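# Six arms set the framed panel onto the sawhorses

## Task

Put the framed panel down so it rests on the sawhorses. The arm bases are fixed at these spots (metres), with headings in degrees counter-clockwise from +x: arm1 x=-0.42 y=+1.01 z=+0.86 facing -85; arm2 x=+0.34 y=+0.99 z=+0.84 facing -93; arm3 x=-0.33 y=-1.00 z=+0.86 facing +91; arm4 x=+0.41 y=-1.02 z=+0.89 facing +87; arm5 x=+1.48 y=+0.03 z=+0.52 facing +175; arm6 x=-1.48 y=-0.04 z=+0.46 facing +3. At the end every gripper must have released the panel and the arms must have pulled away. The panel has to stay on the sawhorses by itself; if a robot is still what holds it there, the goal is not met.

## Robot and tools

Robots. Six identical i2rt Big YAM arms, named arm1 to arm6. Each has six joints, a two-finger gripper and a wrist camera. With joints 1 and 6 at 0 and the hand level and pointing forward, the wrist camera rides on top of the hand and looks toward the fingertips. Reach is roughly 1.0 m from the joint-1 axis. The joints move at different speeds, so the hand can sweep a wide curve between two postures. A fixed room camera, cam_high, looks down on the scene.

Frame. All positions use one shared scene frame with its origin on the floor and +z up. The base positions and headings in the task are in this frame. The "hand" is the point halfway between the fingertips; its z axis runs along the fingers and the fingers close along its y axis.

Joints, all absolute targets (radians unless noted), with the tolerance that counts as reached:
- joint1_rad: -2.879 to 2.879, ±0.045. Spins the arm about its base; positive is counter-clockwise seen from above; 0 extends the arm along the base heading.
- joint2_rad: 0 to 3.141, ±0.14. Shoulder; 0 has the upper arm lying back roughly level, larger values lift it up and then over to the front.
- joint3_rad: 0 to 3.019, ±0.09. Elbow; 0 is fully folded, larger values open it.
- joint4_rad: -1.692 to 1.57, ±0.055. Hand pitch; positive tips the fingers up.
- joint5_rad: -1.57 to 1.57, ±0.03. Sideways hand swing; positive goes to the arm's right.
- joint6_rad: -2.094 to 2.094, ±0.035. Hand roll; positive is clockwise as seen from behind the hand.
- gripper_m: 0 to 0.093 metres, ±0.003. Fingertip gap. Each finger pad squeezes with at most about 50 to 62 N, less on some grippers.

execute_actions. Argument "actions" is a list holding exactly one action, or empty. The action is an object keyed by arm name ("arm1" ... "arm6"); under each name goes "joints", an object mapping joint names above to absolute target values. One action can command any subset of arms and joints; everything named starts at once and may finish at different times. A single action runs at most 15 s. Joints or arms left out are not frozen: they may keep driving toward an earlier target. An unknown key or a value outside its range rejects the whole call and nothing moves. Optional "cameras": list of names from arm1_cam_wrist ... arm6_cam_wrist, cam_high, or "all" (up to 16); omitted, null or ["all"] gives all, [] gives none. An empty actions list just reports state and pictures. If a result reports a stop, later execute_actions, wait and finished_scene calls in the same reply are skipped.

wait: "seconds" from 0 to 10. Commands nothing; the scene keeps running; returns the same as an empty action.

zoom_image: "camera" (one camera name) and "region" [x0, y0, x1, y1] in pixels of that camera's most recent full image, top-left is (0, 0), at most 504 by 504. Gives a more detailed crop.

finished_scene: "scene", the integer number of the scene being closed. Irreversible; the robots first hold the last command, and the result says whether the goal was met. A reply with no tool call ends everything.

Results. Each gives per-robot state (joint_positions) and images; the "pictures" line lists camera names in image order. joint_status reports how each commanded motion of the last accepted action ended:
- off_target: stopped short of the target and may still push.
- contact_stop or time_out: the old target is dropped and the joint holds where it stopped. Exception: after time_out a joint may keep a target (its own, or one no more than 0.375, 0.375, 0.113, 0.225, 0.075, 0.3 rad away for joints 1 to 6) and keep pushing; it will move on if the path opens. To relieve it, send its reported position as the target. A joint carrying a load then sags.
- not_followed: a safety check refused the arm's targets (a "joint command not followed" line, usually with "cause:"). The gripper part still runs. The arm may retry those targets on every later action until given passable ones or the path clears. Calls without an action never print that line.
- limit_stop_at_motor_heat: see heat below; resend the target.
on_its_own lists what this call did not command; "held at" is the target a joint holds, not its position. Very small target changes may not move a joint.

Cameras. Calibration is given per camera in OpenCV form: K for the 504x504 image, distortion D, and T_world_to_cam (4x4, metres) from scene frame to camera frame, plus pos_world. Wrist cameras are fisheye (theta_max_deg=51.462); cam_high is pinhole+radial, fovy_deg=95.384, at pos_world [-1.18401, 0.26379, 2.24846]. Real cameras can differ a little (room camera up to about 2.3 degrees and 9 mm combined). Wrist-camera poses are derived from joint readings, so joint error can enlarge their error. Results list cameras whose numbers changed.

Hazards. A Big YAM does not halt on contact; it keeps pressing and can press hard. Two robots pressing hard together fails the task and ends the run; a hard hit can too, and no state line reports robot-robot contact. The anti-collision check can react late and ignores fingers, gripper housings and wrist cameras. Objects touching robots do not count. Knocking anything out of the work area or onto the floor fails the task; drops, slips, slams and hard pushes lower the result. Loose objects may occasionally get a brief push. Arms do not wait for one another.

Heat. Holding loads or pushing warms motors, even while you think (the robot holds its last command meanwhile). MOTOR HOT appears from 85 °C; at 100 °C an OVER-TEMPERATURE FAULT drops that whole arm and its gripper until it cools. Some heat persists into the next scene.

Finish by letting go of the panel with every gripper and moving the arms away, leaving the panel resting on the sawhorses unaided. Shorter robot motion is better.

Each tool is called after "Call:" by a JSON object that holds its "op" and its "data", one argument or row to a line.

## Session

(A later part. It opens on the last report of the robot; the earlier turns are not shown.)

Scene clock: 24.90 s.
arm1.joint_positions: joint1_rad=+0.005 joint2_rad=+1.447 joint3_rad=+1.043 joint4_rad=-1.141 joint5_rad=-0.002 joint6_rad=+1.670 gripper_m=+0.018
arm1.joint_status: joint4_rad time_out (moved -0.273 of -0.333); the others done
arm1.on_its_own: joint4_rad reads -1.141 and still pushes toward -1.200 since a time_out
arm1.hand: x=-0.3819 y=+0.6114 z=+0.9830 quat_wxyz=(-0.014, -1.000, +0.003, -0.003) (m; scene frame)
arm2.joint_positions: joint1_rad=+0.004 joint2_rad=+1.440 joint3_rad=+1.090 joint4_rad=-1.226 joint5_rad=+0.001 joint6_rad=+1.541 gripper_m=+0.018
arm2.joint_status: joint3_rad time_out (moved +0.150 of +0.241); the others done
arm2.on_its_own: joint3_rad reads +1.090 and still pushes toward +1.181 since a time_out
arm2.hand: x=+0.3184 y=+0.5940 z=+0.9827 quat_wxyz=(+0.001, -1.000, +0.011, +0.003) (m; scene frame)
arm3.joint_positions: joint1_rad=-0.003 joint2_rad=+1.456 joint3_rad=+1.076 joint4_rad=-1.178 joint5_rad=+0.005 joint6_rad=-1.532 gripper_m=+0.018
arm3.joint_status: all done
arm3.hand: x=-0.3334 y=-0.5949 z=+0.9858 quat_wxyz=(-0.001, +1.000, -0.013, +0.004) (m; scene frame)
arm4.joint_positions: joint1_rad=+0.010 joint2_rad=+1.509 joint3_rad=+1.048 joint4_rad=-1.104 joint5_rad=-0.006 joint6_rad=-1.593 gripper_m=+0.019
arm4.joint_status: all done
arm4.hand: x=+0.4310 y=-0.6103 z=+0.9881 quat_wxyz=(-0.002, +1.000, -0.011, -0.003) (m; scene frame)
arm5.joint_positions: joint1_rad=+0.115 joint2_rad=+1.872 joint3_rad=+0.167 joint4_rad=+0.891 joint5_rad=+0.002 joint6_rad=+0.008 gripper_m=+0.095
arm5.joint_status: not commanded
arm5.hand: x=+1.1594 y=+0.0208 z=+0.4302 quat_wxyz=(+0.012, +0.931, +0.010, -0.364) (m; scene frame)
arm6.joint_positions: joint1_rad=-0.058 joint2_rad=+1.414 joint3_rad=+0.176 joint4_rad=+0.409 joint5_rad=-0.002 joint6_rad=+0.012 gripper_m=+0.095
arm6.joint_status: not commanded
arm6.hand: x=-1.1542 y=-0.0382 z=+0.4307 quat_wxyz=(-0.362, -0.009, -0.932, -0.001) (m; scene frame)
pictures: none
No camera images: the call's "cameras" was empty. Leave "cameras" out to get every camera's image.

Call:
{"op": "execute_actions", "data": {
  "actions": [
    {"arm1":{"joints":{"joint2_rad":1.27,"joint3_rad":1.285,"joint4_rad":-1.42}},"arm2":{"joints":{"joint2_rad":1.30,"joint3_rad":1.362,"joint4_rad":-1.50}},"arm3":{"joints":{"joint2_rad":1.30,"joint3_rad":1.325,"joint4_rad":-1.45}},"arm4":{"joints":{"joint2_rad":1.345,"joint3_rad":1.295,"joint4_rad":-1.38}}}
  ],
  "cameras": ["cam_high","arm2_cam_wrist","arm1_cam_wrist"]
}}

Scene clock: 27.73 s.
arm1.joint_positions: joint1_rad=+0.005 joint2_rad=+1.377 joint3_rad=+1.201 joint4_rad=-1.360 joint5_rad=-0.004 joint6_rad=+1.671 gripper_m=+0.018
arm1.joint_status: joint4_rad time_out (moved -0.219 of -0.279); the others done
arm1.on_its_own: joint4_rad reads -1.360 and still pushes toward -1.420 since a time_out
arm1.hand: x=-0.3816 y=+0.6116 z=+1.0664 quat_wxyz=(-0.017, -1.000, +0.004, -0.005) (m; scene frame)
arm2.joint_positions: joint1_rad=+0.002 joint2_rad=+1.374 joint3_rad=+1.256 joint4_rad=-1.450 joint5_rad=+0.000 joint6_rad=+1.540 gripper_m=+0.018
arm2.joint_status: joint3_rad time_out (moved +0.166 of +0.272); the others done
arm2.on_its_own: joint3_rad reads +1.256 and still pushes toward +1.362 since a time_out
arm2.hand: x=+0.3186 y=+0.5971 z=+1.0690 quat_wxyz=(-0.003, -1.000, +0.011, +0.003) (m; scene frame)
arm3.joint_positions: joint1_rad=-0.003 joint2_rad=+1.393 joint3_rad=+1.243 joint4_rad=-1.400 joint5_rad=+0.009 joint6_rad=-1.531 gripper_m=+0.018
arm3.joint_status: all done
arm3.hand: x=-0.3330 y=-0.5933 z=+1.0712 quat_wxyz=(-0.005, +1.000, -0.013, +0.006) (m; scene frame)
arm4.joint_positions: joint1_rad=+0.010 joint2_rad=+1.426 joint3_rad=+1.205 joint4_rad=-1.335 joint5_rad=-0.004 joint6_rad=-1.593 gripper_m=+0.019
arm4.joint_status: joint3_rad time_out (moved +0.156 of +0.247); the others done
arm4.on_its_own: joint3_rad reads +1.205 and still pushes toward +1.295 since a time_out
arm4.hand: x=+0.4315 y=-0.6093 z=+1.0764 quat_wxyz=(-0.005, +1.000, -0.011, -0.002) (m; scene frame)
arm5.joint_positions: joint1_rad=+0.115 joint2_rad=+1.872 joint3_rad=+0.167 joint4_rad=+0.891 joint5_rad=+0.002 joint6_rad=+0.008 gripper_m=+0.095
arm5.joint_status: not commanded
arm5.hand: x=+1.1594 y=+0.0208 z=+0.4302 quat_wxyz=(+0.012, +0.931, +0.010, -0.364) (m; scene frame)
arm6.joint_positions: joint1_rad=-0.058 joint2_rad=+1.414 joint3_rad=+0.176 joint4_rad=+0.409 joint5_rad=-0.002 joint6_rad=+0.012 gripper_m=+0.095
arm6.joint_status: not commanded
arm6.hand: x=-1.1542 y=-0.0382 z=+0.4307 quat_wxyz=(-0.362, -0.009, -0.932, -0.001) (m; scene frame)
pictures: arm1_cam_wrist, arm2_cam_wrist, cam_high
camera_calibration (this result's frames):
arm1_cam_wrist: T_world_to_cam=[[-0.00854439, 0.999654, -0.024887, -0.593987], [0.802879, 0.021694, 0.595747, -0.335509], [0.596081, -0.014891, -0.802786, 1.21495], [0, 0, 0, 1]] pos_world=[-0.459913, 0.619152, 1.16044]
arm2_cam_wrist: T_world_to_cam=[[0.0157268, 0.999846, -0.00778563, -0.588038], [0.816578, -0.00834979, 0.577175, -0.865273], [0.577021, -0.0154347, -0.816583, 0.818778], [0, 0, 0, 1]] pos_world=[0.243358, 0.59336, 1.16344]
Images, in order (width x height): arm1_cam_wrist 504x504, arm2_cam_wrist 504x504, cam_high 504x504.

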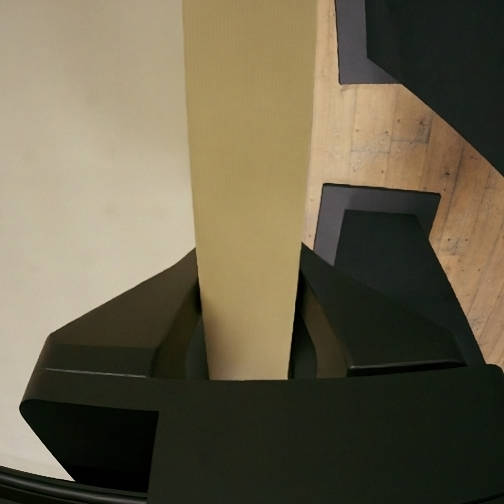

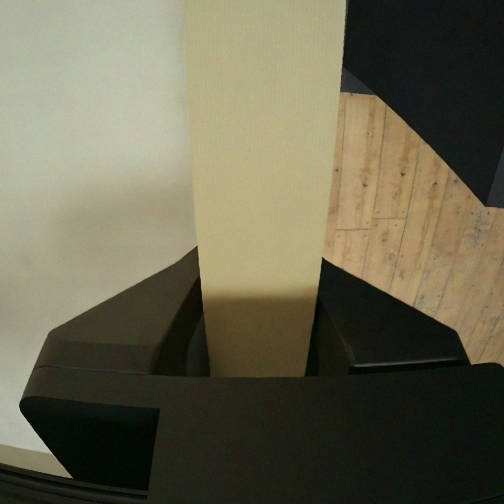

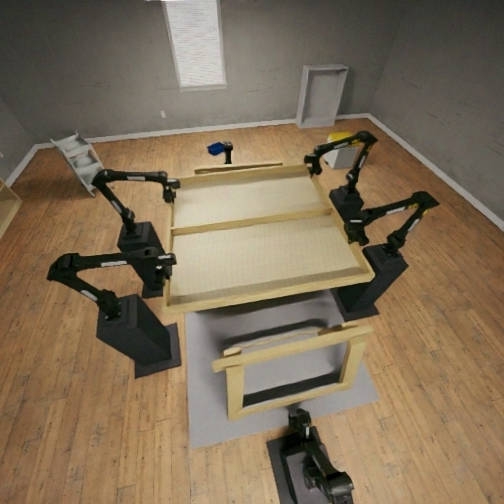

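Call:
{"op": "execute_actions", "data": {
  "actions": [
    {"arm5":{"joints":{"joint2_rad":1.894,"joint3_rad":0.508,"joint4_rad":0.586}},"arm6":{"joints":{"joint2_rad":1.683,"joint3_rad":0.553,"joint4_rad":0.33}}}
  ],
  "cameras": ["cam_high","arm5_cam_wrist","arm6_cam_wrist"]
}}

Call:
{"op": "execute_actions", "data": {
  "actions": [
    {"arm5":{"joints":{"joint2_rad":1.993,"joint3_rad":0.787,"joint4_rad":0.406}},"arm6":{"joints":{"joint2_rad":1.85,"joint3_rad":0.838,"joint4_rad":0.212}}}
  ],
  "cameras": ["cam_high","arm5_cam_wrist","arm6_cam_wrist"]
}}

Scene clock: 30.67 s.
arm1.joint_positions: joint1_rad=+0.005 joint2_rad=+1.377 joint3_rad=+1.201 joint4_rad=-1.360 joint5_rad=-0.004 joint6_rad=+1.671 gripper_m=+0.018
arm1.joint_status: not commanded
arm1.on_its_own: joint4_rad reads -1.360 and still pushes toward -1.420 since a time_out
arm1.hand: x=-0.3816 y=+0.6116 z=+1.0664 quat_wxyz=(-0.017, -1.000, +0.004, -0.005) (m; scene frame)
arm2.joint_positions: joint1_rad=+0.002 joint2_rad=+1.374 joint3_rad=+1.256 joint4_rad=-1.450 joint5_rad=+0.000 joint6_rad=+1.540 gripper_m=+0.018
arm2.joint_status: not commanded
arm2.on_its_own: joint3_rad reads +1.256 and still pushes toward +1.362 since a time_out
arm2.hand: x=+0.3186 y=+0.5971 z=+1.0690 quat_wxyz=(-0.003, -1.000, +0.011, +0.003) (m; scene frame)
arm3.joint_positions: joint1_rad=-0.003 joint2_rad=+1.393 joint3_rad=+1.243 joint4_rad=-1.400 joint5_rad=+0.009 joint6_rad=-1.531 gripper_m=+0.018
arm3.joint_status: not commanded
arm3.hand: x=-0.3330 y=-0.5933 z=+1.0712 quat_wxyz=(-0.005, +1.000, -0.013, +0.006) (m; scene frame)
arm4.joint_positions: joint1_rad=+0.010 joint2_rad=+1.426 joint3_rad=+1.205 joint4_rad=-1.335 joint5_rad=-0.004 joint6_rad=-1.593 gripper_m=+0.019
arm4.joint_status: not commanded
arm4.on_its_own: joint3_rad reads +1.205 and still pushes toward +1.295 since a time_out
arm4.hand: x=+0.4315 y=-0.6093 z=+1.0764 quat_wxyz=(-0.005, +1.000, -0.011, -0.002) (m; scene frame)
arm5.joint_positions: joint1_rad=+0.115 joint2_rad=+1.926 joint3_rad=+0.366 joint4_rad=+0.520 joint5_rad=+0.011 joint6_rad=+0.074 gripper_m=+0.095
arm5.joint_status: joint3_rad time_out (moved +0.199 of +0.341); joint4_rad time_out (moved -0.371 of -0.305); the others done
arm5.on_its_own: joint3_rad reads +0.366 and still pushes toward +0.478 since a time_out; joint4_rad reads +0.520 and still pushes toward +0.586 since a time_out
arm5.hand: x=+1.1312 y=+0.0209 z=+0.3830 quat_wxyz=(+0.013, +0.966, -0.022, -0.256) (m; scene frame)
arm6.joint_positions: joint1_rad=-0.058 joint2_rad=+1.694 joint3_rad=+0.413 joint4_rad=+0.280 joint5_rad=-0.003 joint6_rad=-0.010 gripper_m=+0.095
arm6.joint_status: joint3_rad time_out (moved +0.237 of +0.377); the others done
arm6.on_its_own: joint3_rad reads +0.413 and still pushes toward +0.525 since a time_out
arm6.hand: x=-1.0978 y=-0.0385 z=+0.3824 quat_wxyz=(-0.280, +0.002, -0.960, +0.002) (m; scene frame)
pictures: arm5_cam_wrist, arm6_cam_wrist, cam_high
camera_calibration (this result's frames):
arm5_cam_wrist: T_world_to_cam=[[0.0215341, 0.998622, -0.0478679, -0.0292897], [0.995018, -0.0167454, 0.0982821, -1.15512], [0.0973451, -0.0497458, -0.994007, 0.39252], [0, 0, 0, 1]] pos_world=[1.11179, 0.0294326, 0.502293]
arm6_cam_wrist: T_world_to_cam=[[-0.00389254, -0.999861, 0.0162001, -0.0454573], [-0.997452, 0.00503615, 0.0711613, -1.11917], [-0.071233, -0.0158819, -0.997333, 0.427116], [0, 0, 0, 1]] pos_world=[-1.08607, -0.0330313, 0.506354]
Images, in order (width x height): arm5_cam_wrist 504x504, arm6_cam_wrist 504x504, cam_high 504x504.

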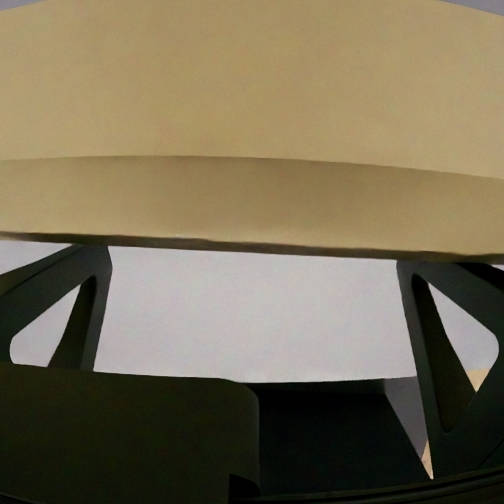

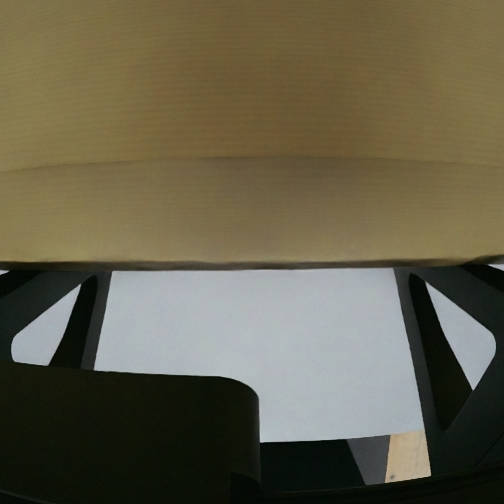

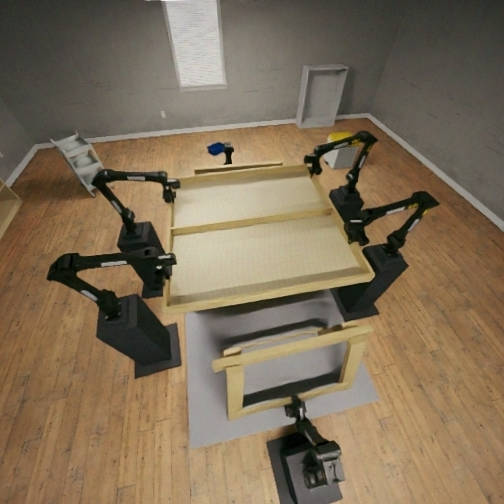

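not run: a stop came earlier in this reply.

Call:
{"op": "execute_actions", "data": {
  "actions": [
    {"arm5":{"joints":{"joint1_rad":-0.94,"joint2_rad":1.6,"joint3_rad":0.2,"joint4_rad":1.0,"joint5_rad":-0.6,"joint6_rad":0,"gripper_m":0.02}},"arm6":{"joints":{"joint1_rad":0.976,"joint2_rad":1.426,"joint3_rad":0.2,"joint4_rad":0.9,"joint5_rad":0.6,"joint6_rad":0,"gripper_m":0.02}}}
  ],
  "cameras": []
}}

Call:
{"op": "execute_actions", "data": {
  "actions": [
    {"arm5":{"joints":{"joint1_rad":-0.96,"joint2_rad":1.77,"joint3_rad":0.72,"joint4_rad":1.05,"joint5_rad":-1.047}},"arm6":{"joints":{"joint1_rad":0.976,"joint2_rad":1.776,"joint3_rad":0.765,"joint4_rad":1.03,"joint5_rad":1.028}}}
  ],
  "cameras": ["cam_high","arm5_cam_wrist","arm6_cam_wrist"]
}}

Scene clock: 35.70 s.
arm1.joint_positions: joint1_rad=+0.005 joint2_rad=+1.377 joint3_rad=+1.201 joint4_rad=-1.360 joint5_rad=-0.004 joint6_rad=+1.671 gripper_m=+0.018
arm1.joint_status: not commanded
arm1.on_its_own: joint4_rad reads -1.360 and still pushes toward -1.420 since a time_out
arm1.hand: x=-0.3816 y=+0.6116 z=+1.0664 quat_wxyz=(-0.017, -1.000, +0.004, -0.005) (m; scene frame)
arm2.joint_positions: joint1_rad=+0.002 joint2_rad=+1.374 joint3_rad=+1.256 joint4_rad=-1.450 joint5_rad=+0.000 joint6_rad=+1.540 gripper_m=+0.018
arm2.joint_status: not commanded
arm2.on_its_own: joint3_rad reads +1.256 and still pushes toward +1.362 since a time_out
arm2.hand: x=+0.3186 y=+0.5971 z=+1.0690 quat_wxyz=(-0.003, -1.000, +0.011, +0.003) (m; scene frame)
arm3.joint_positions: joint1_rad=-0.003 joint2_rad=+1.393 joint3_rad=+1.243 joint4_rad=-1.400 joint5_rad=+0.009 joint6_rad=-1.531 gripper_m=+0.018
arm3.joint_status: not commanded
arm3.hand: x=-0.3330 y=-0.5933 z=+1.0712 quat_wxyz=(-0.005, +1.000, -0.013, +0.006) (m; scene frame)
arm4.joint_positions: joint1_rad=+0.010 joint2_rad=+1.426 joint3_rad=+1.205 joint4_rad=-1.335 joint5_rad=-0.004 joint6_rad=-1.593 gripper_m=+0.019
arm4.joint_status: not commanded
arm4.on_its_own: joint3_rad reads +1.205 and still pushes toward +1.295 since a time_out
arm4.hand: x=+0.4315 y=-0.6093 z=+1.0764 quat_wxyz=(-0.005, +1.000, -0.011, -0.002) (m; scene frame)
arm5.joint_positions: joint1_rad=-0.934 joint2_rad=+1.590 joint3_rad=+0.203 joint4_rad=+0.984 joint5_rad=-0.597 joint6_rad=+0.009 gripper_m=+0.020
arm5.joint_status: all done
arm5.hand: x=+1.1998 y=+0.2921 z=+0.5607 quat_wxyz=(-0.037, +0.778, -0.252, -0.574) (m; scene frame)
arm6.joint_positions: joint1_rad=+0.965 joint2_rad=+1.417 joint3_rad=+0.211 joint4_rad=+0.885 joint5_rad=+0.597 joint6_rad=-0.007 gripper_m=+0.020
arm6.joint_status: all done
arm6.hand: x=-1.1959 y=+0.2296 z=+0.5475 quat_wxyz=(-0.604, +0.229, -0.761, -0.061) (m; scene frame)
pictures: none
No camera images: the call's "cameras" was empty. Leave "cameras" out to get every camera's image.

Scene clock: 36.97 s.
arm1.joint_positions: joint1_rad=+0.005 joint2_rad=+1.377 joint3_rad=+1.201 joint4_rad=-1.360 joint5_rad=-0.004 joint6_rad=+1.671 gripper_m=+0.018
arm1.joint_status: not commanded
arm1.on_its_own: joint4_rad reads -1.360 and still pushes toward -1.420 since a time_out
arm1.hand: x=-0.3816 y=+0.6116 z=+1.0664 quat_wxyz=(-0.017, -1.000, +0.004, -0.005) (m; scene frame)
arm2.joint_positions: joint1_rad=+0.002 joint2_rad=+1.374 joint3_rad=+1.256 joint4_rad=-1.450 joint5_rad=+0.000 joint6_rad=+1.540 gripper_m=+0.018
arm2.joint_status: not commanded
arm2.on_its_own: joint3_rad reads +1.256 and still pushes toward +1.362 since a time_out
arm2.hand: x=+0.3186 y=+0.5971 z=+1.0690 quat_wxyz=(-0.003, -1.000, +0.011, +0.003) (m; scene frame)
arm3.joint_positions: joint1_rad=-0.003 joint2_rad=+1.393 joint3_rad=+1.243 joint4_rad=-1.400 joint5_rad=+0.009 joint6_rad=-1.531 gripper_m=+0.018
arm3.joint_status: not commanded
arm3.hand: x=-0.3330 y=-0.5933 z=+1.0712 quat_wxyz=(-0.005, +1.000, -0.013, +0.006) (m; scene frame)
arm4.joint_positions: joint1_rad=+0.010 joint2_rad=+1.426 joint3_rad=+1.205 joint4_rad=-1.335 joint5_rad=-0.004 joint6_rad=-1.593 gripper_m=+0.019
arm4.joint_status: not commanded
arm4.on_its_own: joint3_rad reads +1.205 and still pushes toward +1.295 since a time_out
arm4.hand: x=+0.4315 y=-0.6093 z=+1.0764 quat_wxyz=(-0.005, +1.000, -0.011, -0.002) (m; scene frame)
arm5.joint_positions: joint1_rad=-0.950 joint2_rad=+1.775 joint3_rad=+0.700 joint4_rad=+1.038 joint5_rad=-1.045 joint6_rad=+0.008 gripper_m=+0.020
arm5.joint_status: all done
arm5.hand: x=+1.0855 y=+0.3922 z=+0.6564 quat_wxyz=(+0.023, +0.718, -0.013, -0.696) (m; scene frame)
arm6.joint_positions: joint1_rad=+0.965 joint2_rad=+1.758 joint3_rad=+0.740 joint4_rad=+1.018 joint5_rad=+1.026 joint6_rad=-0.007 gripper_m=+0.020
arm6.joint_status: all done
arm6.hand: x=-1.0735 y=+0.3313 z=+0.6221 quat_wxyz=(-0.707, -0.001, -0.708, +0.007) (m; scene frame)
pictures: arm5_cam_wrist, arm6_cam_wrist, cam_high
camera_calibration (this result's frames):
arm5_cam_wrist: T_world_to_cam=[[-0.0287573, 0.998619, -0.0439669, -0.333896], [0.603009, -0.0177488, -0.797537, -0.116399], [-0.797216, -0.0494474, -0.601666, 1.40066], [0, 0, 0, 1]] pos_world=[1.17721, 0.400628, 0.735214]
arm6_cam_wrist: T_world_to_cam=[[-0.0242908, -0.999663, 0.00911683, 0.302909], [-0.597228, 0.00719748, -0.80204, -0.141657], [0.801704, -0.024927, -0.597201, 1.36498], [0, 0, 0, 1]] pos_world=[-1.17156, 0.337852, 0.698793]
Images, in order (width x height): arm5_cam_wrist 504x504, arm6_cam_wrist 504x504, cam_high 504x504.

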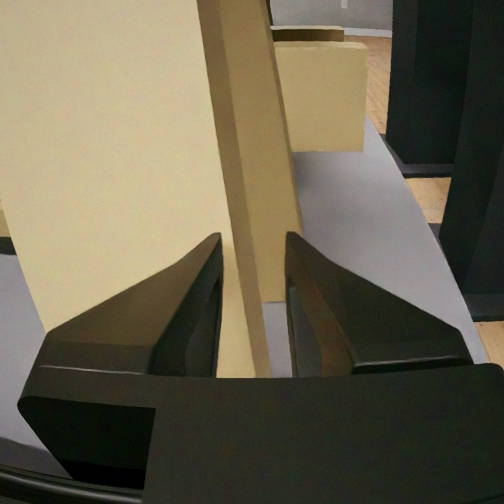

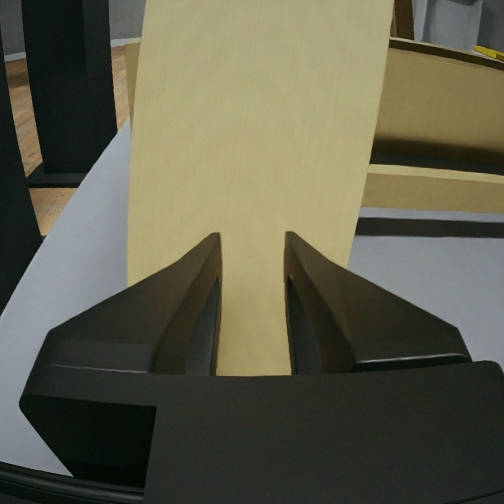

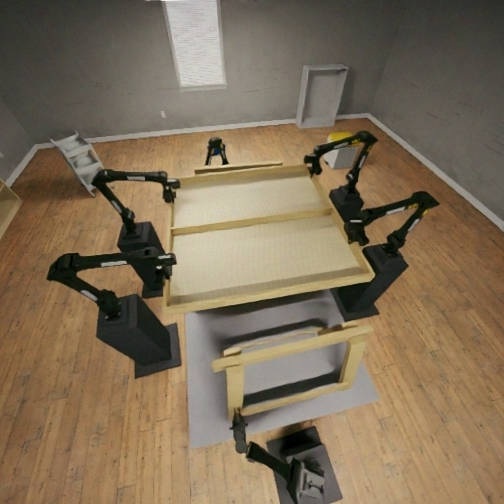

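Call:
{"op": "execute_actions", "data": {
  "actions": [
    {"arm5":{"joints":{"joint1_rad":-0.88,"joint2_rad":1.69,"joint3_rad":0.63,"joint4_rad":1.07,"joint5_rad":-0.97}},"arm6":{"joints":{"joint1_rad":0.82,"joint2_rad":1.856,"joint3_rad":0.911,"joint4_rad":0.965,"joint5_rad":0.883}}}
  ],
  "cameras": []
}}

Call:
{"op": "execute_actions", "data": {
  "actions": [
    {"arm5":{"joints":{"joint1_rad":-0.715,"joint2_rad":1.791,"joint3_rad":0.80,"joint4_rad":1.01,"joint5_rad":-0.81}},"arm6":{"joints":{"joint1_rad":0.69,"joint2_rad":1.964,"joint3_rad":1.105,"joint4_rad":0.883,"joint5_rad":0.752}}}
  ],
  "cameras": ["cam_high","arm5_cam_wrist","arm6_cam_wrist"]
}}

Scene clock: 39.47 s.
arm1.joint_positions: joint1_rad=+0.005 joint2_rad=+1.377 joint3_rad=+1.201 joint4_rad=-1.360 joint5_rad=-0.004 joint6_rad=+1.671 gripper_m=+0.018
arm1.joint_status: not commanded
arm1.on_its_own: joint4_rad reads -1.360 and still pushes toward -1.420 since a time_out
arm1.hand: x=-0.3816 y=+0.6116 z=+1.0664 quat_wxyz=(-0.017, -1.000, +0.004, -0.005) (m; scene frame)
arm2.joint_positions: joint1_rad=+0.002 joint2_rad=+1.374 joint3_rad=+1.256 joint4_rad=-1.450 joint5_rad=+0.000 joint6_rad=+1.540 gripper_m=+0.018
arm2.joint_status: not commanded
arm2.on_its_own: joint3_rad reads +1.256 and still pushes toward +1.362 since a time_out
arm2.hand: x=+0.3186 y=+0.5971 z=+1.0690 quat_wxyz=(-0.003, -1.000, +0.011, +0.003) (m; scene frame)
arm3.joint_positions: joint1_rad=-0.003 joint2_rad=+1.393 joint3_rad=+1.243 joint4_rad=-1.400 joint5_rad=+0.009 joint6_rad=-1.531 gripper_m=+0.018
arm3.joint_status: not commanded
arm3.hand: x=-0.3330 y=-0.5933 z=+1.0712 quat_wxyz=(-0.005, +1.000, -0.013, +0.006) (m; scene frame)
arm4.joint_positions: joint1_rad=+0.010 joint2_rad=+1.426 joint3_rad=+1.205 joint4_rad=-1.335 joint5_rad=-0.004 joint6_rad=-1.593 gripper_m=+0.019
arm4.joint_status: not commanded
arm4.on_its_own: joint3_rad reads +1.205 and still pushes toward +1.295 since a time_out
arm4.hand: x=+0.4315 y=-0.6093 z=+1.0764 quat_wxyz=(-0.005, +1.000, -0.011, -0.002) (m; scene frame)
arm5.joint_positions: joint1_rad=-0.879 joint2_rad=+1.691 joint3_rad=+0.629 joint4_rad=+1.057 joint5_rad=-0.974 joint6_rad=+0.008 gripper_m=+0.020
arm5.joint_status: all done
arm5.hand: x=+1.0754 y=+0.3548 z=+0.6749 quat_wxyz=(+0.012, +0.712, -0.003, -0.702) (m; scene frame)
arm6.joint_positions: joint1_rad=+0.888 joint2_rad=+1.831 joint3_rad=+0.858 joint4_rad=+0.972 joint5_rad=+0.878 joint6_rad=-0.007 gripper_m=+0.020
arm6.joint_status: joint1_rad time_out (moved -0.077 of -0.145); the others done
arm6.on_its_own: joint1_rad reads +0.888 and still pushes toward +0.820 since a time_out
arm6.hand: x=-1.0223 y=+0.3570 z=+0.6202 quat_wxyz=(-0.706, +0.024, -0.707, -0.018) (m; scene frame)
pictures: none
No camera images: the call's "cameras" was empty. Leave "cameras" out to get every camera's image.

not run: a stop came earlier in this reply.

Call:
{"op": "execute_actions", "data": {
  "actions": [
    {"arm5":{"joints":{"joint1_rad":-0.64,"joint2_rad":1.80,"joint3_rad":0.825,"joint4_rad":1.01,"joint5_rad":-0.81}},"arm6":{"joints":{"joint1_rad":0.62,"joint2_rad":1.95,"joint3_rad":1.08,"joint4_rad":0.90,"joint5_rad":0.78}}}
  ],
  "cameras": ["cam_high","arm5_cam_wrist","arm6_cam_wrist"]
}}

Scene clock: 41.00 s.
arm1.joint_positions: joint1_rad=+0.005 joint2_rad=+1.377 joint3_rad=+1.201 joint4_rad=-1.360 joint5_rad=-0.004 joint6_rad=+1.671 gripper_m=+0.018
arm1.joint_status: not commanded
arm1.on_its_own: joint4_rad reads -1.360 and still pushes toward -1.420 since a time_out
arm1.hand: x=-0.3816 y=+0.6116 z=+1.0664 quat_wxyz=(-0.017, -1.000, +0.004, -0.005) (m; scene frame)
arm2.joint_positions: joint1_rad=+0.002 joint2_rad=+1.374 joint3_rad=+1.256 joint4_rad=-1.450 joint5_rad=+0.000 joint6_rad=+1.540 gripper_m=+0.018
arm2.joint_status: not commanded
arm2.on_its_own: joint3_rad reads +1.256 and still pushes toward +1.362 since a time_out
arm2.hand: x=+0.3186 y=+0.5971 z=+1.0690 quat_wxyz=(-0.003, -1.000, +0.011, +0.003) (m; scene frame)
arm3.joint_positions: joint1_rad=-0.003 joint2_rad=+1.393 joint3_rad=+1.243 joint4_rad=-1.400 joint5_rad=+0.009 joint6_rad=-1.531 gripper_m=+0.018
arm3.joint_status: not commanded
arm3.hand: x=-0.3330 y=-0.5933 z=+1.0712 quat_wxyz=(-0.005, +1.000, -0.013, +0.006) (m; scene frame)
arm4.joint_positions: joint1_rad=+0.010 joint2_rad=+1.426 joint3_rad=+1.205 joint4_rad=-1.335 joint5_rad=-0.004 joint6_rad=-1.593 gripper_m=+0.019
arm4.joint_status: not commanded
arm4.on_its_own: joint3_rad reads +1.205 and still pushes toward +1.295 since a time_out
arm4.hand: x=+0.4315 y=-0.6093 z=+1.0764 quat_wxyz=(-0.005, +1.000, -0.011, -0.002) (m; scene frame)
arm5.joint_positions: joint1_rad=-0.672 joint2_rad=+1.789 joint3_rad=+0.796 joint4_rad=+1.022 joint5_rad=-0.801 joint6_rad=+0.004 gripper_m=+0.020
arm5.joint_status: all done
arm5.hand: x=+0.9715 y=+0.3352 z=+0.6813 quat_wxyz=(+0.015, +0.704, +0.019, -0.710) (m; scene frame)
arm6.joint_positions: joint1_rad=+0.622 joint2_rad=+1.920 joint3_rad=+1.047 joint4_rad=+0.909 joint5_rad=+0.778 joint6_rad=-0.006 gripper_m=+0.020
arm6.joint_status: all done
arm6.hand: x=-0.8847 y=+0.2787 z=+0.6344 quat_wxyz=(-0.715, -0.044, -0.697, +0.032) (m; scene frame)
pictures: arm5_cam_wrist, arm6_cam_wrist, cam_high
camera_calibration (this result's frames):
arm5_cam_wrist: T_world_to_cam=[[-0.0634005, 0.9979, 0.0132953, -0.284344], [0.569513, 0.0471169, -0.820631, -0.00230481], [-0.819534, -0.0444566, -0.571304, 1.32117], [0, 0, 0, 1]] pos_world=[1.06603, 0.34259, 0.756677]
arm6_cam_wrist: T_world_to_cam=[[-0.120392, -0.99258, -0.0170658, 0.184416], [-0.571021, 0.0833022, -0.816698, -0.00741179], [0.81206, -0.0885792, -0.576813, 1.23361], [0, 0, 0, 1]] pos_world=[-0.983797, 0.292938, 0.708657]
Images, in order (width x height): arm5_cam_wrist 504x504, arm6_cam_wrist 504x504, cam_high 504x504.

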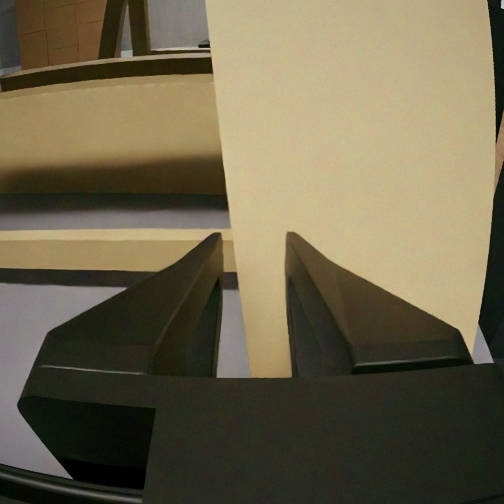

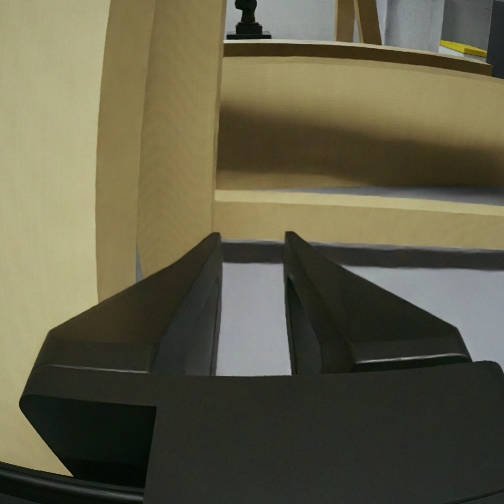

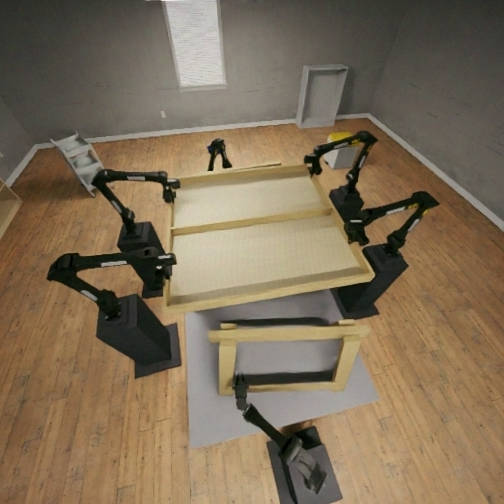

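Call:
{"op": "execute_actions", "data": {
  "actions": [
    {"arm5":{"joints":{"joint1_rad":1.106,"joint2_rad":1.55,"joint3_rad":0.3,"joint4_rad":1.2,"joint5_rad":1.019}},"arm6":{"joints":{"joint1_rad":-1.069,"joint2_rad":1.55,"joint3_rad":0.3,"joint4_rad":1.2,"joint5_rad":-1.017}}}
  ],
  "cameras": []
}}

Call:
{"op": "execute_actions", "data": {
  "actions": [
    {"arm5":{"joints":{"joint2_rad":1.83,"joint3_rad":0.87,"joint4_rad":0.98}},"arm6":{"joints":{"joint2_rad":1.73,"joint3_rad":0.70,"joint4_rad":1.05}}}
  ],
  "cameras": ["cam_high","arm5_cam_wrist","arm6_cam_wrist"]
}}

Scene clock: 43.53 s.
arm1.joint_positions: joint1_rad=+0.005 joint2_rad=+1.377 joint3_rad=+1.201 joint4_rad=-1.360 joint5_rad=-0.004 joint6_rad=+1.671 gripper_m=+0.018
arm1.joint_status: not commanded
arm1.on_its_own: joint4_rad reads -1.360 and still pushes toward -1.420 since a time_out
arm1.hand: x=-0.3816 y=+0.6116 z=+1.0664 quat_wxyz=(-0.017, -1.000, +0.004, -0.005) (m; scene frame)
arm2.joint_positions: joint1_rad=+0.002 joint2_rad=+1.374 joint3_rad=+1.256 joint4_rad=-1.450 joint5_rad=+0.000 joint6_rad=+1.540 gripper_m=+0.018
arm2.joint_status: not commanded
arm2.on_its_own: joint3_rad reads +1.256 and still pushes toward +1.362 since a time_out
arm2.hand: x=+0.3186 y=+0.5971 z=+1.0690 quat_wxyz=(-0.003, -1.000, +0.011, +0.003) (m; scene frame)
arm3.joint_positions: joint1_rad=-0.003 joint2_rad=+1.393 joint3_rad=+1.243 joint4_rad=-1.400 joint5_rad=+0.009 joint6_rad=-1.531 gripper_m=+0.018
arm3.joint_status: not commanded
arm3.hand: x=-0.3330 y=-0.5933 z=+1.0712 quat_wxyz=(-0.005, +1.000, -0.013, +0.006) (m; scene frame)
arm4.joint_positions: joint1_rad=+0.010 joint2_rad=+1.426 joint3_rad=+1.205 joint4_rad=-1.335 joint5_rad=-0.004 joint6_rad=-1.593 gripper_m=+0.019
arm4.joint_status: not commanded
arm4.on_its_own: joint3_rad reads +1.205 and still pushes toward +1.295 since a time_out
arm4.hand: x=+0.4315 y=-0.6093 z=+1.0764 quat_wxyz=(-0.005, +1.000, -0.011, -0.002) (m; scene frame)
arm5.joint_positions: joint1_rad=+1.100 joint2_rad=+1.547 joint3_rad=+0.302 joint4_rad=+1.191 joint5_rad=+1.016 joint6_rad=+0.004 gripper_m=+0.020
arm5.joint_status: all done
arm5.hand: x=+1.1560 y=-0.2029 z=+0.6574 quat_wxyz=(-0.010, +0.721, +0.013, -0.693) (m; scene frame)
arm6.joint_positions: joint1_rad=-1.059 joint2_rad=+1.537 joint3_rad=+0.308 joint4_rad=+1.194 joint5_rad=-1.014 joint6_rad=-0.006 gripper_m=+0.020
arm6.joint_status: all done
arm6.hand: x=-1.1548 y=-0.2708 z=+0.6033 quat_wxyz=(-0.700, -0.007, -0.714, -0.010) (m; scene frame)
pictures: none
No camera images: the call's "cameras" was empty. Leave "cameras" out to get every camera's image.

Scene clock: 44.90 s.
arm1.joint_positions: joint1_rad=+0.005 joint2_rad=+1.377 joint3_rad=+1.201 joint4_rad=-1.360 joint5_rad=-0.004 joint6_rad=+1.671 gripper_m=+0.018
arm1.joint_status: not commanded
arm1.on_its_own: joint4_rad reads -1.360 and still pushes toward -1.420 since a time_out
arm1.hand: x=-0.3816 y=+0.6116 z=+1.0664 quat_wxyz=(-0.017, -1.000, +0.004, -0.005) (m; scene frame)
arm2.joint_positions: joint1_rad=+0.002 joint2_rad=+1.374 joint3_rad=+1.256 joint4_rad=-1.450 joint5_rad=+0.000 joint6_rad=+1.540 gripper_m=+0.018
arm2.joint_status: not commanded
arm2.on_its_own: joint3_rad reads +1.256 and still pushes toward +1.362 since a time_out
arm2.hand: x=+0.3186 y=+0.5971 z=+1.0690 quat_wxyz=(-0.003, -1.000, +0.011, +0.003) (m; scene frame)
arm3.joint_positions: joint1_rad=-0.003 joint2_rad=+1.393 joint3_rad=+1.243 joint4_rad=-1.400 joint5_rad=+0.009 joint6_rad=-1.531 gripper_m=+0.018
arm3.joint_status: not commanded
arm3.hand: x=-0.3330 y=-0.5933 z=+1.0712 quat_wxyz=(-0.005, +1.000, -0.013, +0.006) (m; scene frame)
arm4.joint_positions: joint1_rad=+0.010 joint2_rad=+1.426 joint3_rad=+1.205 joint4_rad=-1.335 joint5_rad=-0.004 joint6_rad=-1.593 gripper_m=+0.019
arm4.joint_status: not commanded
arm4.on_its_own: joint3_rad reads +1.205 and still pushes toward +1.295 since a time_out
arm4.hand: x=+0.4315 y=-0.6093 z=+1.0764 quat_wxyz=(-0.005, +1.000, -0.011, -0.002) (m; scene frame)
arm5.joint_positions: joint1_rad=+1.100 joint2_rad=+1.835 joint3_rad=+0.849 joint4_rad=+0.983 joint5_rad=+1.019 joint6_rad=+0.004 gripper_m=+0.020
arm5.joint_status: all done
arm5.hand: x=+1.0538 y=-0.3678 z=+0.6773 quat_wxyz=(+0.004, +0.712, -0.004, -0.702) (m; scene frame)
arm6.joint_positions: joint1_rad=-1.059 joint2_rad=+1.724 joint3_rad=+0.681 joint4_rad=+1.055 joint5_rad=-1.017 joint6_rad=-0.006 gripper_m=+0.020
arm6.joint_status: all done
arm6.hand: x=-1.0834 y=-0.3839 z=+0.6243 quat_wxyz=(-0.709, +0.009, -0.705, +0.003) (m; scene frame)
pictures: arm5_cam_wrist, arm6_cam_wrist, cam_high
camera_calibration (this result's frames):
arm5_cam_wrist: T_world_to_cam=[[-0.01622, 0.999859, -0.00423027, 0.385344], [0.589193, 0.00613965, -0.807969, -0.0636805], [-0.807829, -0.0155977, -0.58921, 1.36556], [0, 0, 0, 1]] pos_world=[1.14691, -0.363599, 0.75478]
arm6_cam_wrist: T_world_to_cam=[[-0.00604332, -0.999813, 0.0183502, -0.398322], [-0.59238, -0.0112047, -0.805581, -0.14026], [0.805636, -0.0157387, -0.592202, 1.36107], [0, 0, 0, 1]] pos_world=[-1.18202, -0.378398, 0.700344]
Images, in order (width x height): arm5_cam_wrist 504x504, arm6_cam_wrist 504x504, cam_high 504x504.

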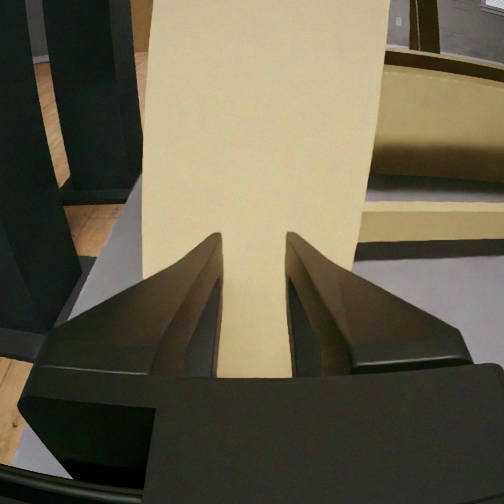

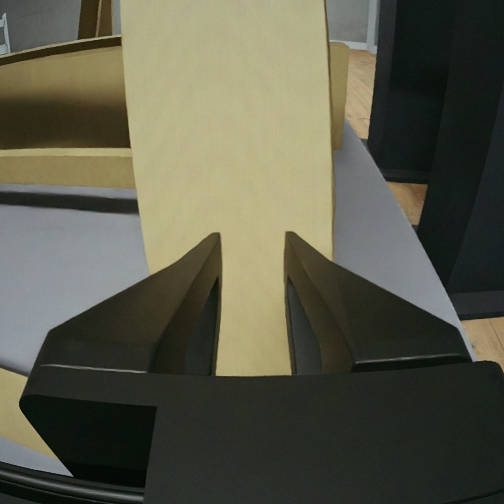

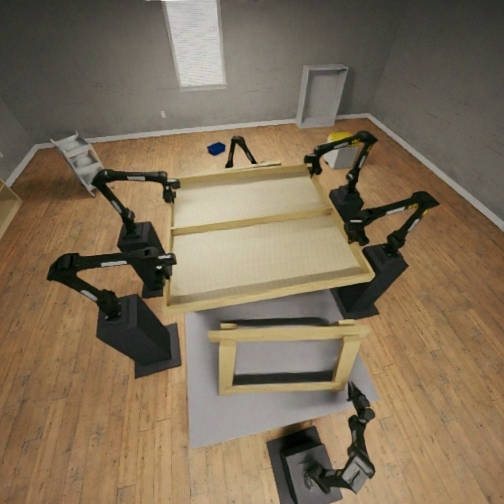

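Call:
{"op": "execute_actions", "data": {
  "actions": [
    {"arm5":{"joints":{"joint1_rad":0.884,"joint2_rad":2.0,"joint3_rad":1.175,"joint4_rad":0.856,"joint5_rad":0.837}},"arm6":{"joints":{"joint1_rad":-0.797,"joint2_rad":1.91,"joint3_rad":0.995,"joint4_rad":0.935,"joint5_rad":-0.785}}}
  ],
  "cameras": ["arm5_cam_wrist","arm6_cam_wrist"]
}}

Call:
{"op": "execute_actions", "data": {
  "actions": [
    {"arm5":{"joints":{"joint1_rad":0.805,"joint2_rad":2.15,"joint3_rad":1.455,"joint4_rad":0.727,"joint5_rad":0.758}},"arm6":{"joints":{"joint1_rad":-0.718,"joint2_rad":2.06,"joint3_rad":1.26,"joint4_rad":0.817,"joint5_rad":-0.706}}}
  ],
  "cameras": ["cam_high","arm5_cam_wrist","arm6_cam_wrist"]
}}

Scene clock: 47.63 s.
arm1.joint_positions: joint1_rad=+0.005 joint2_rad=+1.377 joint3_rad=+1.201 joint4_rad=-1.360 joint5_rad=-0.004 joint6_rad=+1.671 gripper_m=+0.018
arm1.joint_status: not commanded
arm1.on_its_own: joint4_rad reads -1.360 and still pushes toward -1.420 since a time_out
arm1.hand: x=-0.3816 y=+0.6116 z=+1.0664 quat_wxyz=(-0.017, -1.000, +0.004, -0.005) (m; scene frame)
arm2.joint_positions: joint1_rad=+0.002 joint2_rad=+1.374 joint3_rad=+1.256 joint4_rad=-1.450 joint5_rad=+0.000 joint6_rad=+1.540 gripper_m=+0.018
arm2.joint_status: not commanded
arm2.on_its_own: joint3_rad reads +1.256 and still pushes toward +1.362 since a time_out
arm2.hand: x=+0.3186 y=+0.5971 z=+1.0690 quat_wxyz=(-0.003, -1.000, +0.011, +0.003) (m; scene frame)
arm3.joint_positions: joint1_rad=-0.003 joint2_rad=+1.393 joint3_rad=+1.243 joint4_rad=-1.400 joint5_rad=+0.009 joint6_rad=-1.531 gripper_m=+0.018
arm3.joint_status: not commanded
arm3.hand: x=-0.3330 y=-0.5933 z=+1.0712 quat_wxyz=(-0.005, +1.000, -0.013, +0.006) (m; scene frame)
arm4.joint_positions: joint1_rad=+0.010 joint2_rad=+1.426 joint3_rad=+1.205 joint4_rad=-1.335 joint5_rad=-0.004 joint6_rad=-1.593 gripper_m=+0.019
arm4.joint_status: not commanded
arm4.on_its_own: joint3_rad reads +1.205 and still pushes toward +1.295 since a time_out
arm4.hand: x=+0.4315 y=-0.6093 z=+1.0764 quat_wxyz=(-0.005, +1.000, -0.011, -0.002) (m; scene frame)
arm5.joint_positions: joint1_rad=+0.935 joint2_rad=+1.994 joint3_rad=+1.134 joint4_rad=+0.863 joint5_rad=+0.829 joint6_rad=+0.003 gripper_m=+0.020
arm5.joint_status: joint1_rad time_out (moved -0.165 of -0.216); the others done
arm5.on_its_own: joint1_rad reads +0.935 and still pushes toward +0.884 since a time_out
arm5.hand: x=+0.9312 y=-0.3949 z=+0.6761 quat_wxyz=(+0.014, +0.710, +0.003, -0.704) (m; scene frame)
arm6.joint_positions: joint1_rad=-0.848 joint2_rad=+1.887 joint3_rad=+0.951 joint4_rad=+0.941 joint5_rad=-0.774 joint6_rad=-0.004 gripper_m=+0.020
arm6.joint_status: joint1_rad time_out (moved +0.211 of +0.262); the others done
arm6.on_its_own: joint1_rad reads -0.848 and still pushes toward -0.797 since a time_out
arm6.hand: x=-0.9510 y=-0.4014 z=+0.6203 quat_wxyz=(-0.708, -0.006, -0.706, +0.012) (m; scene frame)
pictures: arm5_cam_wrist, arm6_cam_wrist
camera_calibration (this result's frames):
arm5_cam_wrist: T_world_to_cam=[[-0.0413233, 0.99911, -0.00847752, 0.436414], [0.585604, 0.0173443, -0.810412, 0.0171544], [-0.809543, -0.0384534, -0.585799, 1.25564], [0, 0, 0, 1]] pos_world=[1.02448, -0.38804, 0.753153]
arm6_cam_wrist: T_world_to_cam=[[-0.0384184, -0.999211, 0.0100471, -0.440416], [-0.594593, 0.0147782, -0.803891, -0.0580364], [0.803108, -0.0368581, -0.594692, 1.24242], [0, 0, 0, 1]] pos_world=[-1.04923, -0.393418, 0.69663]
Images, in order (width x height): arm5_cam_wrist 504x504, arm6_cam_wrist 504x504.

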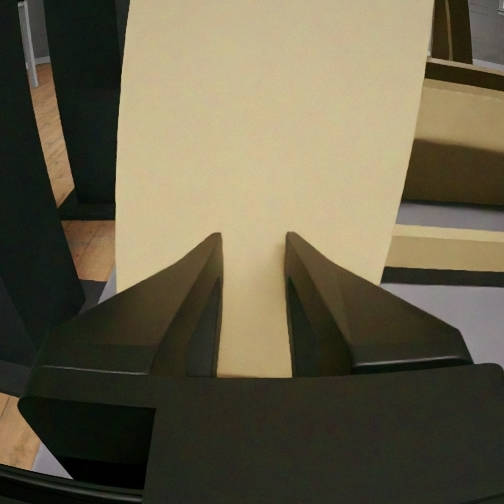

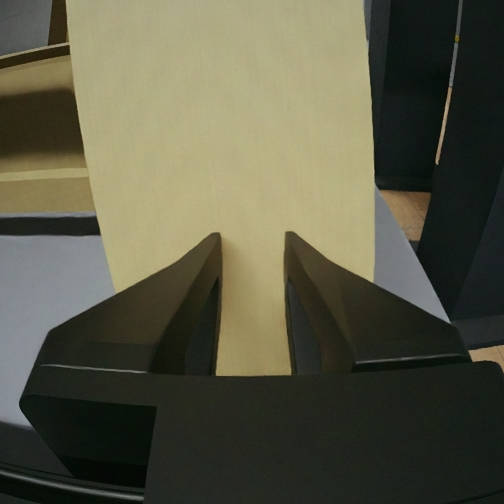

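not run: a stop came earlier in this reply.

Call:
{"op": "execute_actions", "data": {
  "actions": [
    {"arm5":{"joints":{"joint1_rad":0.805,"joint2_rad":2.15,"joint3_rad":1.455,"joint4_rad":0.727,"joint5_rad":0.758}},"arm6":{"joints":{"joint1_rad":-0.718,"joint2_rad":2.06,"joint3_rad":1.26,"joint4_rad":0.817,"joint5_rad":-0.706}}}
  ],
  "cameras": ["cam_high","arm5_cam_wrist","arm6_cam_wrist"]
}}

Scene clock: 50.13 s.
arm1.joint_positions: joint1_rad=+0.005 joint2_rad=+1.377 joint3_rad=+1.201 joint4_rad=-1.360 joint5_rad=-0.004 joint6_rad=+1.671 gripper_m=+0.018
arm1.joint_status: not commanded
arm1.on_its_own: joint4_rad reads -1.360 and still pushes toward -1.420 since a time_out
arm1.hand: x=-0.3816 y=+0.6116 z=+1.0664 quat_wxyz=(-0.017, -1.000, +0.004, -0.005) (m; scene frame)
arm2.joint_positions: joint1_rad=+0.002 joint2_rad=+1.374 joint3_rad=+1.256 joint4_rad=-1.450 joint5_rad=+0.000 joint6_rad=+1.540 gripper_m=+0.018
arm2.joint_status: not commanded
arm2.on_its_own: joint3_rad reads +1.256 and still pushes toward +1.362 since a time_out
arm2.hand: x=+0.3186 y=+0.5971 z=+1.0690 quat_wxyz=(-0.003, -1.000, +0.011, +0.003) (m; scene frame)
arm3.joint_positions: joint1_rad=-0.003 joint2_rad=+1.393 joint3_rad=+1.243 joint4_rad=-1.400 joint5_rad=+0.009 joint6_rad=-1.531 gripper_m=+0.018
arm3.joint_status: not commanded
arm3.hand: x=-0.3330 y=-0.5933 z=+1.0712 quat_wxyz=(-0.005, +1.000, -0.013, +0.006) (m; scene frame)
arm4.joint_positions: joint1_rad=+0.010 joint2_rad=+1.426 joint3_rad=+1.205 joint4_rad=-1.335 joint5_rad=-0.004 joint6_rad=-1.593 gripper_m=+0.019
arm4.joint_status: not commanded
arm4.on_its_own: joint3_rad reads +1.205 and still pushes toward +1.295 since a time_out
arm4.hand: x=+0.4315 y=-0.6093 z=+1.0764 quat_wxyz=(-0.005, +1.000, -0.011, -0.002) (m; scene frame)
arm5.joint_positions: joint1_rad=+0.855 joint2_rad=+2.135 joint3_rad=+1.408 joint4_rad=+0.736 joint5_rad=+0.751 joint6_rad=+0.002 gripper_m=+0.020
arm5.joint_status: joint1_rad time_out (moved -0.080 of -0.130); the others done
arm5.on_its_own: joint1_rad reads +0.855 and still pushes toward +0.805 since a time_out
arm5.hand: x=+0.8424 y=-0.4186 z=+0.6782 quat_wxyz=(+0.015, +0.709, +0.002, -0.705) (m; scene frame)
arm6.joint_positions: joint1_rad=-0.777 joint2_rad=+2.025 joint3_rad=+1.212 joint4_rad=+0.830 joint5_rad=-0.700 joint6_rad=-0.004 gripper_m=+0.020
arm6.joint_status: joint1_rad time_out (moved +0.072 of +0.130); the others done
arm6.on_its_own: joint1_rad reads -0.777 and still pushes toward -0.718 since a time_out
arm6.hand: x=-0.8655 y=-0.4294 z=+0.6246 quat_wxyz=(-0.711, -0.004, -0.703, +0.015) (m; scene frame)
pictures: arm5_cam_wrist, arm6_cam_wrist, cam_high
camera_calibration (this result's frames):
arm5_cam_wrist: T_world_to_cam=[[-0.039379, 0.999164, -0.0109729, 0.456518], [0.582167, 0.0140165, -0.812949, 0.0744311], [-0.812115, -0.0384011, -0.582232, 1.18385], [0, 0, 0, 1]] pos_world=[0.936071, -0.411718, 0.754795]
arm6_cam_wrist: T_world_to_cam=[[-0.0404271, -0.999029, 0.0175311, -0.471468], [-0.587014, 0.00954875, -0.809521, 0.00448618], [0.808567, -0.0430176, -0.58683, 1.17241], [0, 0, 0, 1]] pos_world=[-0.964398, -0.420619, 0.699901]
Images, in order (width x height): arm5_cam_wrist 504x504, arm6_cam_wrist 504x504, cam_high 504x504.

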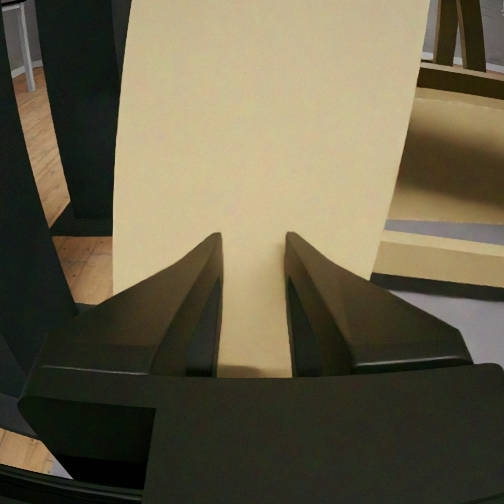

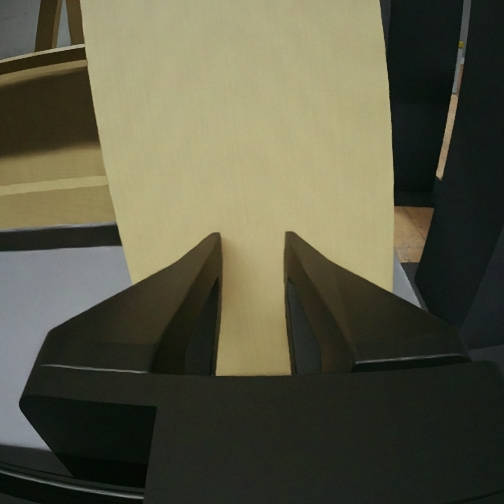

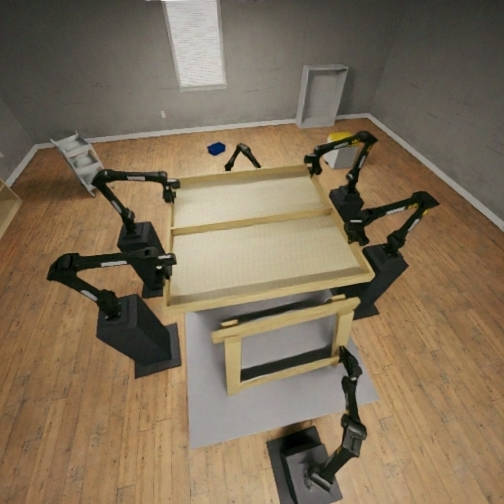

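Call:
{"op": "zoom_image", "data": {
  "camera": "cam_high",
  "region": [280, 260, 400, 380]
}}

Region (280, 260, 400, 380) of cam_high's 504x504 image, scaled by 4.200, with more detail than that image has.

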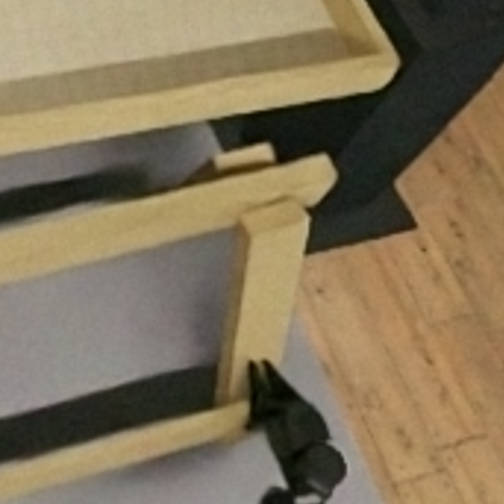

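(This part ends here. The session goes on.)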